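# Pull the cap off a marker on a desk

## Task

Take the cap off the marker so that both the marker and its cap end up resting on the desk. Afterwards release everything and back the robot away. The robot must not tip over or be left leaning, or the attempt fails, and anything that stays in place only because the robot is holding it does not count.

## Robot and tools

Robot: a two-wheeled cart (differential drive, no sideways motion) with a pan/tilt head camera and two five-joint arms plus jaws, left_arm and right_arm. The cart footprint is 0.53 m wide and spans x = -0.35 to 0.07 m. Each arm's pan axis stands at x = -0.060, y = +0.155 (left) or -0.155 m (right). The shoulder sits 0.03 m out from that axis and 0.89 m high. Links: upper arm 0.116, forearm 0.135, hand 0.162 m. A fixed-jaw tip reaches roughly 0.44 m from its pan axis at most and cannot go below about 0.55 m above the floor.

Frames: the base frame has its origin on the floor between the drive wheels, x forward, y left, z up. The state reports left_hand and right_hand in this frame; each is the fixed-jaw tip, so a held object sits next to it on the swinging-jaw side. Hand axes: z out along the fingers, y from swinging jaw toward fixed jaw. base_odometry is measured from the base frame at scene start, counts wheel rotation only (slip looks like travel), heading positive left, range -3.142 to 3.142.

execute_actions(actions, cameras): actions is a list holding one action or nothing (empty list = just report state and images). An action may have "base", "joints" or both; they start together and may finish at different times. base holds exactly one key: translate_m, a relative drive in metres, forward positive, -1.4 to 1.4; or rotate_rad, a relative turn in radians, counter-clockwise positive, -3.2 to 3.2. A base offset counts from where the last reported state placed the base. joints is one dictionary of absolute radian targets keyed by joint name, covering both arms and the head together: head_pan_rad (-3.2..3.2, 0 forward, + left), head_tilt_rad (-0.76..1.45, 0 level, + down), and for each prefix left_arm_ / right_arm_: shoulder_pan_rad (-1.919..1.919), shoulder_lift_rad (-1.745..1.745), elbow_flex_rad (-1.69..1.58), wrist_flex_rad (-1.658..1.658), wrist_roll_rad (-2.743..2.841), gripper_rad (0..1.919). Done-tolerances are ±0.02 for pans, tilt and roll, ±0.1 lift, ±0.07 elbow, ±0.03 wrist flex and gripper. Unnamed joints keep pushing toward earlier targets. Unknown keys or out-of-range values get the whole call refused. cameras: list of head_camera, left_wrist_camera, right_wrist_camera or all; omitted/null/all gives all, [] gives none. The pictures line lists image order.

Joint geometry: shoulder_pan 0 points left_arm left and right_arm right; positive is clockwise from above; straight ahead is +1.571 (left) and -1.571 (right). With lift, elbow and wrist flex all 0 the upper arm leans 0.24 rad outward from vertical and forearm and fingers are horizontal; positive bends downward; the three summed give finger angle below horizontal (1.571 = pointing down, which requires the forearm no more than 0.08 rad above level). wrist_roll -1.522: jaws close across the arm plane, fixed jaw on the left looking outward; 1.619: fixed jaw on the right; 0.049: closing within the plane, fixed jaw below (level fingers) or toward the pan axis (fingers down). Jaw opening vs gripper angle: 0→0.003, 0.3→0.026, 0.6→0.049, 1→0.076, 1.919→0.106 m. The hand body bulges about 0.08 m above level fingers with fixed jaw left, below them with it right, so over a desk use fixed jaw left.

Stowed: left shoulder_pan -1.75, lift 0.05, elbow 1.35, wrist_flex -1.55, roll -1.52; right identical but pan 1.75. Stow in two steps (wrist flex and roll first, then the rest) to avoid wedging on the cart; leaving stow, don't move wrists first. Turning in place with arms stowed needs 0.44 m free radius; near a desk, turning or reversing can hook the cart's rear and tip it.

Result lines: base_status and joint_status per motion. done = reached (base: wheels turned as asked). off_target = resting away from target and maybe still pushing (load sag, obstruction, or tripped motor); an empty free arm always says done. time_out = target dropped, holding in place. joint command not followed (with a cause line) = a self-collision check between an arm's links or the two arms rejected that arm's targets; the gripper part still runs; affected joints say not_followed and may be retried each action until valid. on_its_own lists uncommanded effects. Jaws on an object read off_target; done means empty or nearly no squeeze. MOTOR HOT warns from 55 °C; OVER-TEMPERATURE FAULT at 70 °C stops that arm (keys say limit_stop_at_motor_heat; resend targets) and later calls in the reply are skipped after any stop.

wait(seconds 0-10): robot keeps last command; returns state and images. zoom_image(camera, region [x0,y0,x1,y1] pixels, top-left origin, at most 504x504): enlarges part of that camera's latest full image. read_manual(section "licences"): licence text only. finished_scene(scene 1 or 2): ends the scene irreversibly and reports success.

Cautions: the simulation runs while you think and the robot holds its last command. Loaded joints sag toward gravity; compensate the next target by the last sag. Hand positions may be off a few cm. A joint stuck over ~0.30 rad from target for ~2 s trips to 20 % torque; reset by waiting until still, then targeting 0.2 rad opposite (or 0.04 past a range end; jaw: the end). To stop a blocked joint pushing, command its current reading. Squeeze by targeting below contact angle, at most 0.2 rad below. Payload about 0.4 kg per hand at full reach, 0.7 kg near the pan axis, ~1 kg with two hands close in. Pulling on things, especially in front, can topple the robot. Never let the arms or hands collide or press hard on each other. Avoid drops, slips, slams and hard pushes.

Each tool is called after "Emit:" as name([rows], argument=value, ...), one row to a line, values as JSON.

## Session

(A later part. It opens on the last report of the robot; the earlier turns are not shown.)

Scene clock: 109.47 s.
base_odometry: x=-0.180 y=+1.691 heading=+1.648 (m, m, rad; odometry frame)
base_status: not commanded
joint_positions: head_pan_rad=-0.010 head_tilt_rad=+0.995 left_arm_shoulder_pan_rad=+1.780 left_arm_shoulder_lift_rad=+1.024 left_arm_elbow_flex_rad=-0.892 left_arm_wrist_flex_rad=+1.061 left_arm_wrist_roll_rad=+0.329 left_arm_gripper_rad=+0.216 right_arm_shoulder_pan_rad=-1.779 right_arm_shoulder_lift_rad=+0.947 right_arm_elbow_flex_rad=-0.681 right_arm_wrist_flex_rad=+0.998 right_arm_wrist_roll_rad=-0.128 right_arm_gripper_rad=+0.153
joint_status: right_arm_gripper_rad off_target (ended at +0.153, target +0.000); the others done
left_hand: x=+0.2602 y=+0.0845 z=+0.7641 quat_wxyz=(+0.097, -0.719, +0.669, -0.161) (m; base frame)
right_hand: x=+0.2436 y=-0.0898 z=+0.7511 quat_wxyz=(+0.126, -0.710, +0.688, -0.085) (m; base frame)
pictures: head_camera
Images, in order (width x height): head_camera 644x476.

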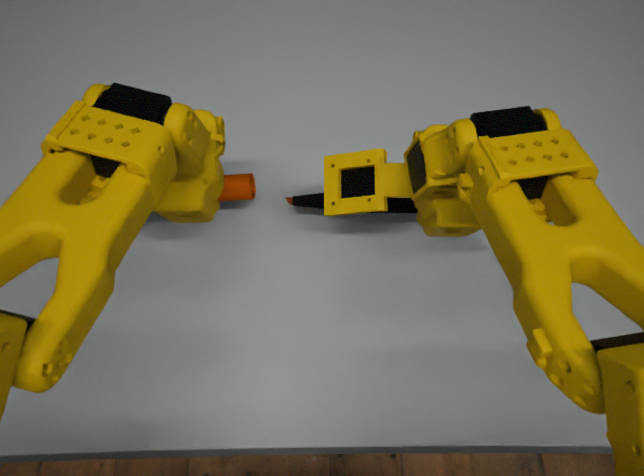

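Lower, release, lift.

Emit:
execute_actions([
  {"joints":{"left_arm_shoulder_lift_rad":1.09,"left_arm_wrist_flex_rad":0.95,"right_arm_shoulder_lift_rad":0.96,"right_arm_wrist_flex_rad":0.96}},
], cameras=[])

Emit:
execute_actions([
  {"joints":{"left_arm_gripper_rad":0.7,"right_arm_gripper_rad":0.7}},
], cameras=[])

Emit:
execute_actions([
  {"joints":{"left_arm_shoulder_lift_rad":0.5,"right_arm_shoulder_lift_rad":0.5}},
], cameras=[])

Emit:
execute_actions([
  {"base":{"translate_m":-0.3}},
], cameras=["head_camera"])

Scene clock: 116.30 s.
base_odometry: x=-0.180 y=+1.691 heading=+1.648 (m, m, rad; odometry frame)
base_status: not commanded
joint_positions: head_pan_rad=-0.010 head_tilt_rad=+0.995 left_arm_shoulder_pan_rad=+1.780 left_arm_shoulder_lift_rad=+1.114 left_arm_elbow_flex_rad=-0.895 left_arm_wrist_flex_rad=+0.961 left_arm_wrist_roll_rad=+0.329 left_arm_gripper_rad=+0.216 right_arm_shoulder_pan_rad=-1.779 right_arm_shoulder_lift_rad=+0.985 right_arm_elbow_flex_rad=-0.681 right_arm_wrist_flex_rad=+0.971 right_arm_wrist_roll_rad=-0.128 right_arm_gripper_rad=+0.153
joint_status: all done
left_hand: x=+0.2631 y=+0.0839 z=+0.7429 quat_wxyz=(+0.100, -0.718, +0.668, -0.166) (m; base frame)
right_hand: x=+0.2422 y=-0.0900 z=+0.7415 quat_wxyz=(+0.122, -0.710, +0.688, -0.082) (m; base frame)
pictures: none
No camera images: the call's "cameras" was empty. Leave "cameras" out to get every camera's image.

Scene clock: 117.20 s.
base_odometry: x=-0.180 y=+1.691 heading=+1.648 (m, m, rad; odometry frame)
base_status: not commanded
joint_positions: head_pan_rad=-0.010 head_tilt_rad=+0.995 left_arm_shoulder_pan_rad=+1.780 left_arm_shoulder_lift_rad=+1.114 left_arm_elbow_flex_rad=-0.895 left_arm_wrist_flex_rad=+0.961 left_arm_wrist_roll_rad=+0.329 left_arm_gripper_rad=+0.687 right_arm_shoulder_pan_rad=-1.779 right_arm_shoulder_lift_rad=+0.985 right_arm_elbow_flex_rad=-0.681 right_arm_wrist_flex_rad=+0.969 right_arm_wrist_roll_rad=-0.128 right_arm_gripper_rad=+0.687
joint_status: all done
left_hand: x=+0.2631 y=+0.0839 z=+0.7429 quat_wxyz=(+0.100, -0.718, +0.668, -0.166) (m; base frame)
right_hand: x=+0.2425 y=-0.0900 z=+0.7415 quat_wxyz=(+0.123, -0.710, +0.688, -0.083) (m; base frame)
pictures: none
No camera images: the call's "cameras" was empty. Leave "cameras" out to get every camera's image.

Scene clock: 118.37 s.
base_odometry: x=-0.180 y=+1.691 heading=+1.648 (m, m, rad; odometry frame)
base_status: not commanded
joint_positions: head_pan_rad=-0.010 head_tilt_rad=+0.995 left_arm_shoulder_pan_rad=+1.780 left_arm_shoulder_lift_rad=+0.551 left_arm_elbow_flex_rad=-0.895 left_arm_wrist_flex_rad=+0.961 left_arm_wrist_roll_rad=+0.329 left_arm_gripper_rad=+0.688 right_arm_shoulder_pan_rad=-1.779 right_arm_shoulder_lift_rad=+0.564 right_arm_elbow_flex_rad=-0.681 right_arm_wrist_flex_rad=+0.969 right_arm_wrist_roll_rad=-0.127 right_arm_gripper_rad=+0.689
joint_status: all done
left_hand: x=+0.2966 y=+0.0768 z=+0.9266 quat_wxyz=(+0.236, -0.650, +0.605, -0.394) (m; base frame)
right_hand: x=+0.2796 y=-0.0821 z=+0.8691 quat_wxyz=(+0.291, -0.673, +0.651, -0.197) (m; base frame)
pictures: none
No camera images: the call's "cameras" was empty. Leave "cameras" out to get every camera's image.

Scene clock: 120.63 s.
base_odometry: x=-0.157 y=+1.392 heading=+1.649 (m, m, rad; odometry frame)
base_status: done
joint_positions: head_pan_rad=-0.010 head_tilt_rad=+0.995 left_arm_shoulder_pan_rad=+1.780 left_arm_shoulder_lift_rad=+0.550 left_arm_elbow_flex_rad=-0.895 left_arm_wrist_flex_rad=+0.961 left_arm_wrist_roll_rad=+0.329 left_arm_gripper_rad=+0.688 right_arm_shoulder_pan_rad=-1.779 right_arm_shoulder_lift_rad=+0.564 right_arm_elbow_flex_rad=-0.681 right_arm_wrist_flex_rad=+0.969 right_arm_wrist_roll_rad=-0.127 right_arm_gripper_rad=+0.689
joint_status: not commanded
left_hand: x=+0.2965 y=+0.0768 z=+0.9271 quat_wxyz=(+0.237, -0.650, +0.605, -0.394) (m; base frame)
right_hand: x=+0.2796 y=-0.0821 z=+0.8691 quat_wxyz=(+0.291, -0.673, +0.651, -0.197) (m; base frame)
pictures: head_camera
Images, in order (width x height): head_camera 644x476.

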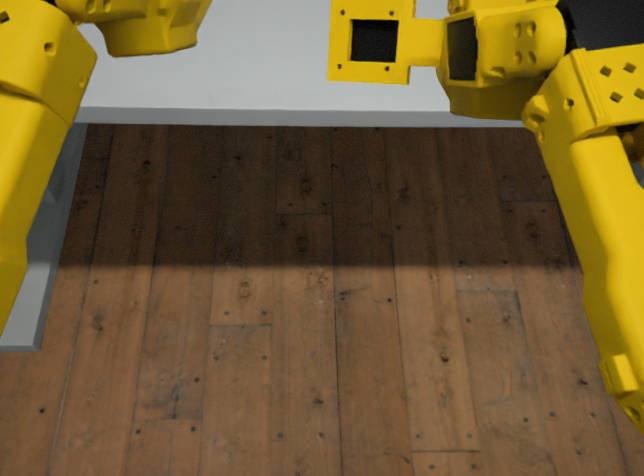

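Emit:
finished_scene(scene=1)

The scene is finished: the task was done.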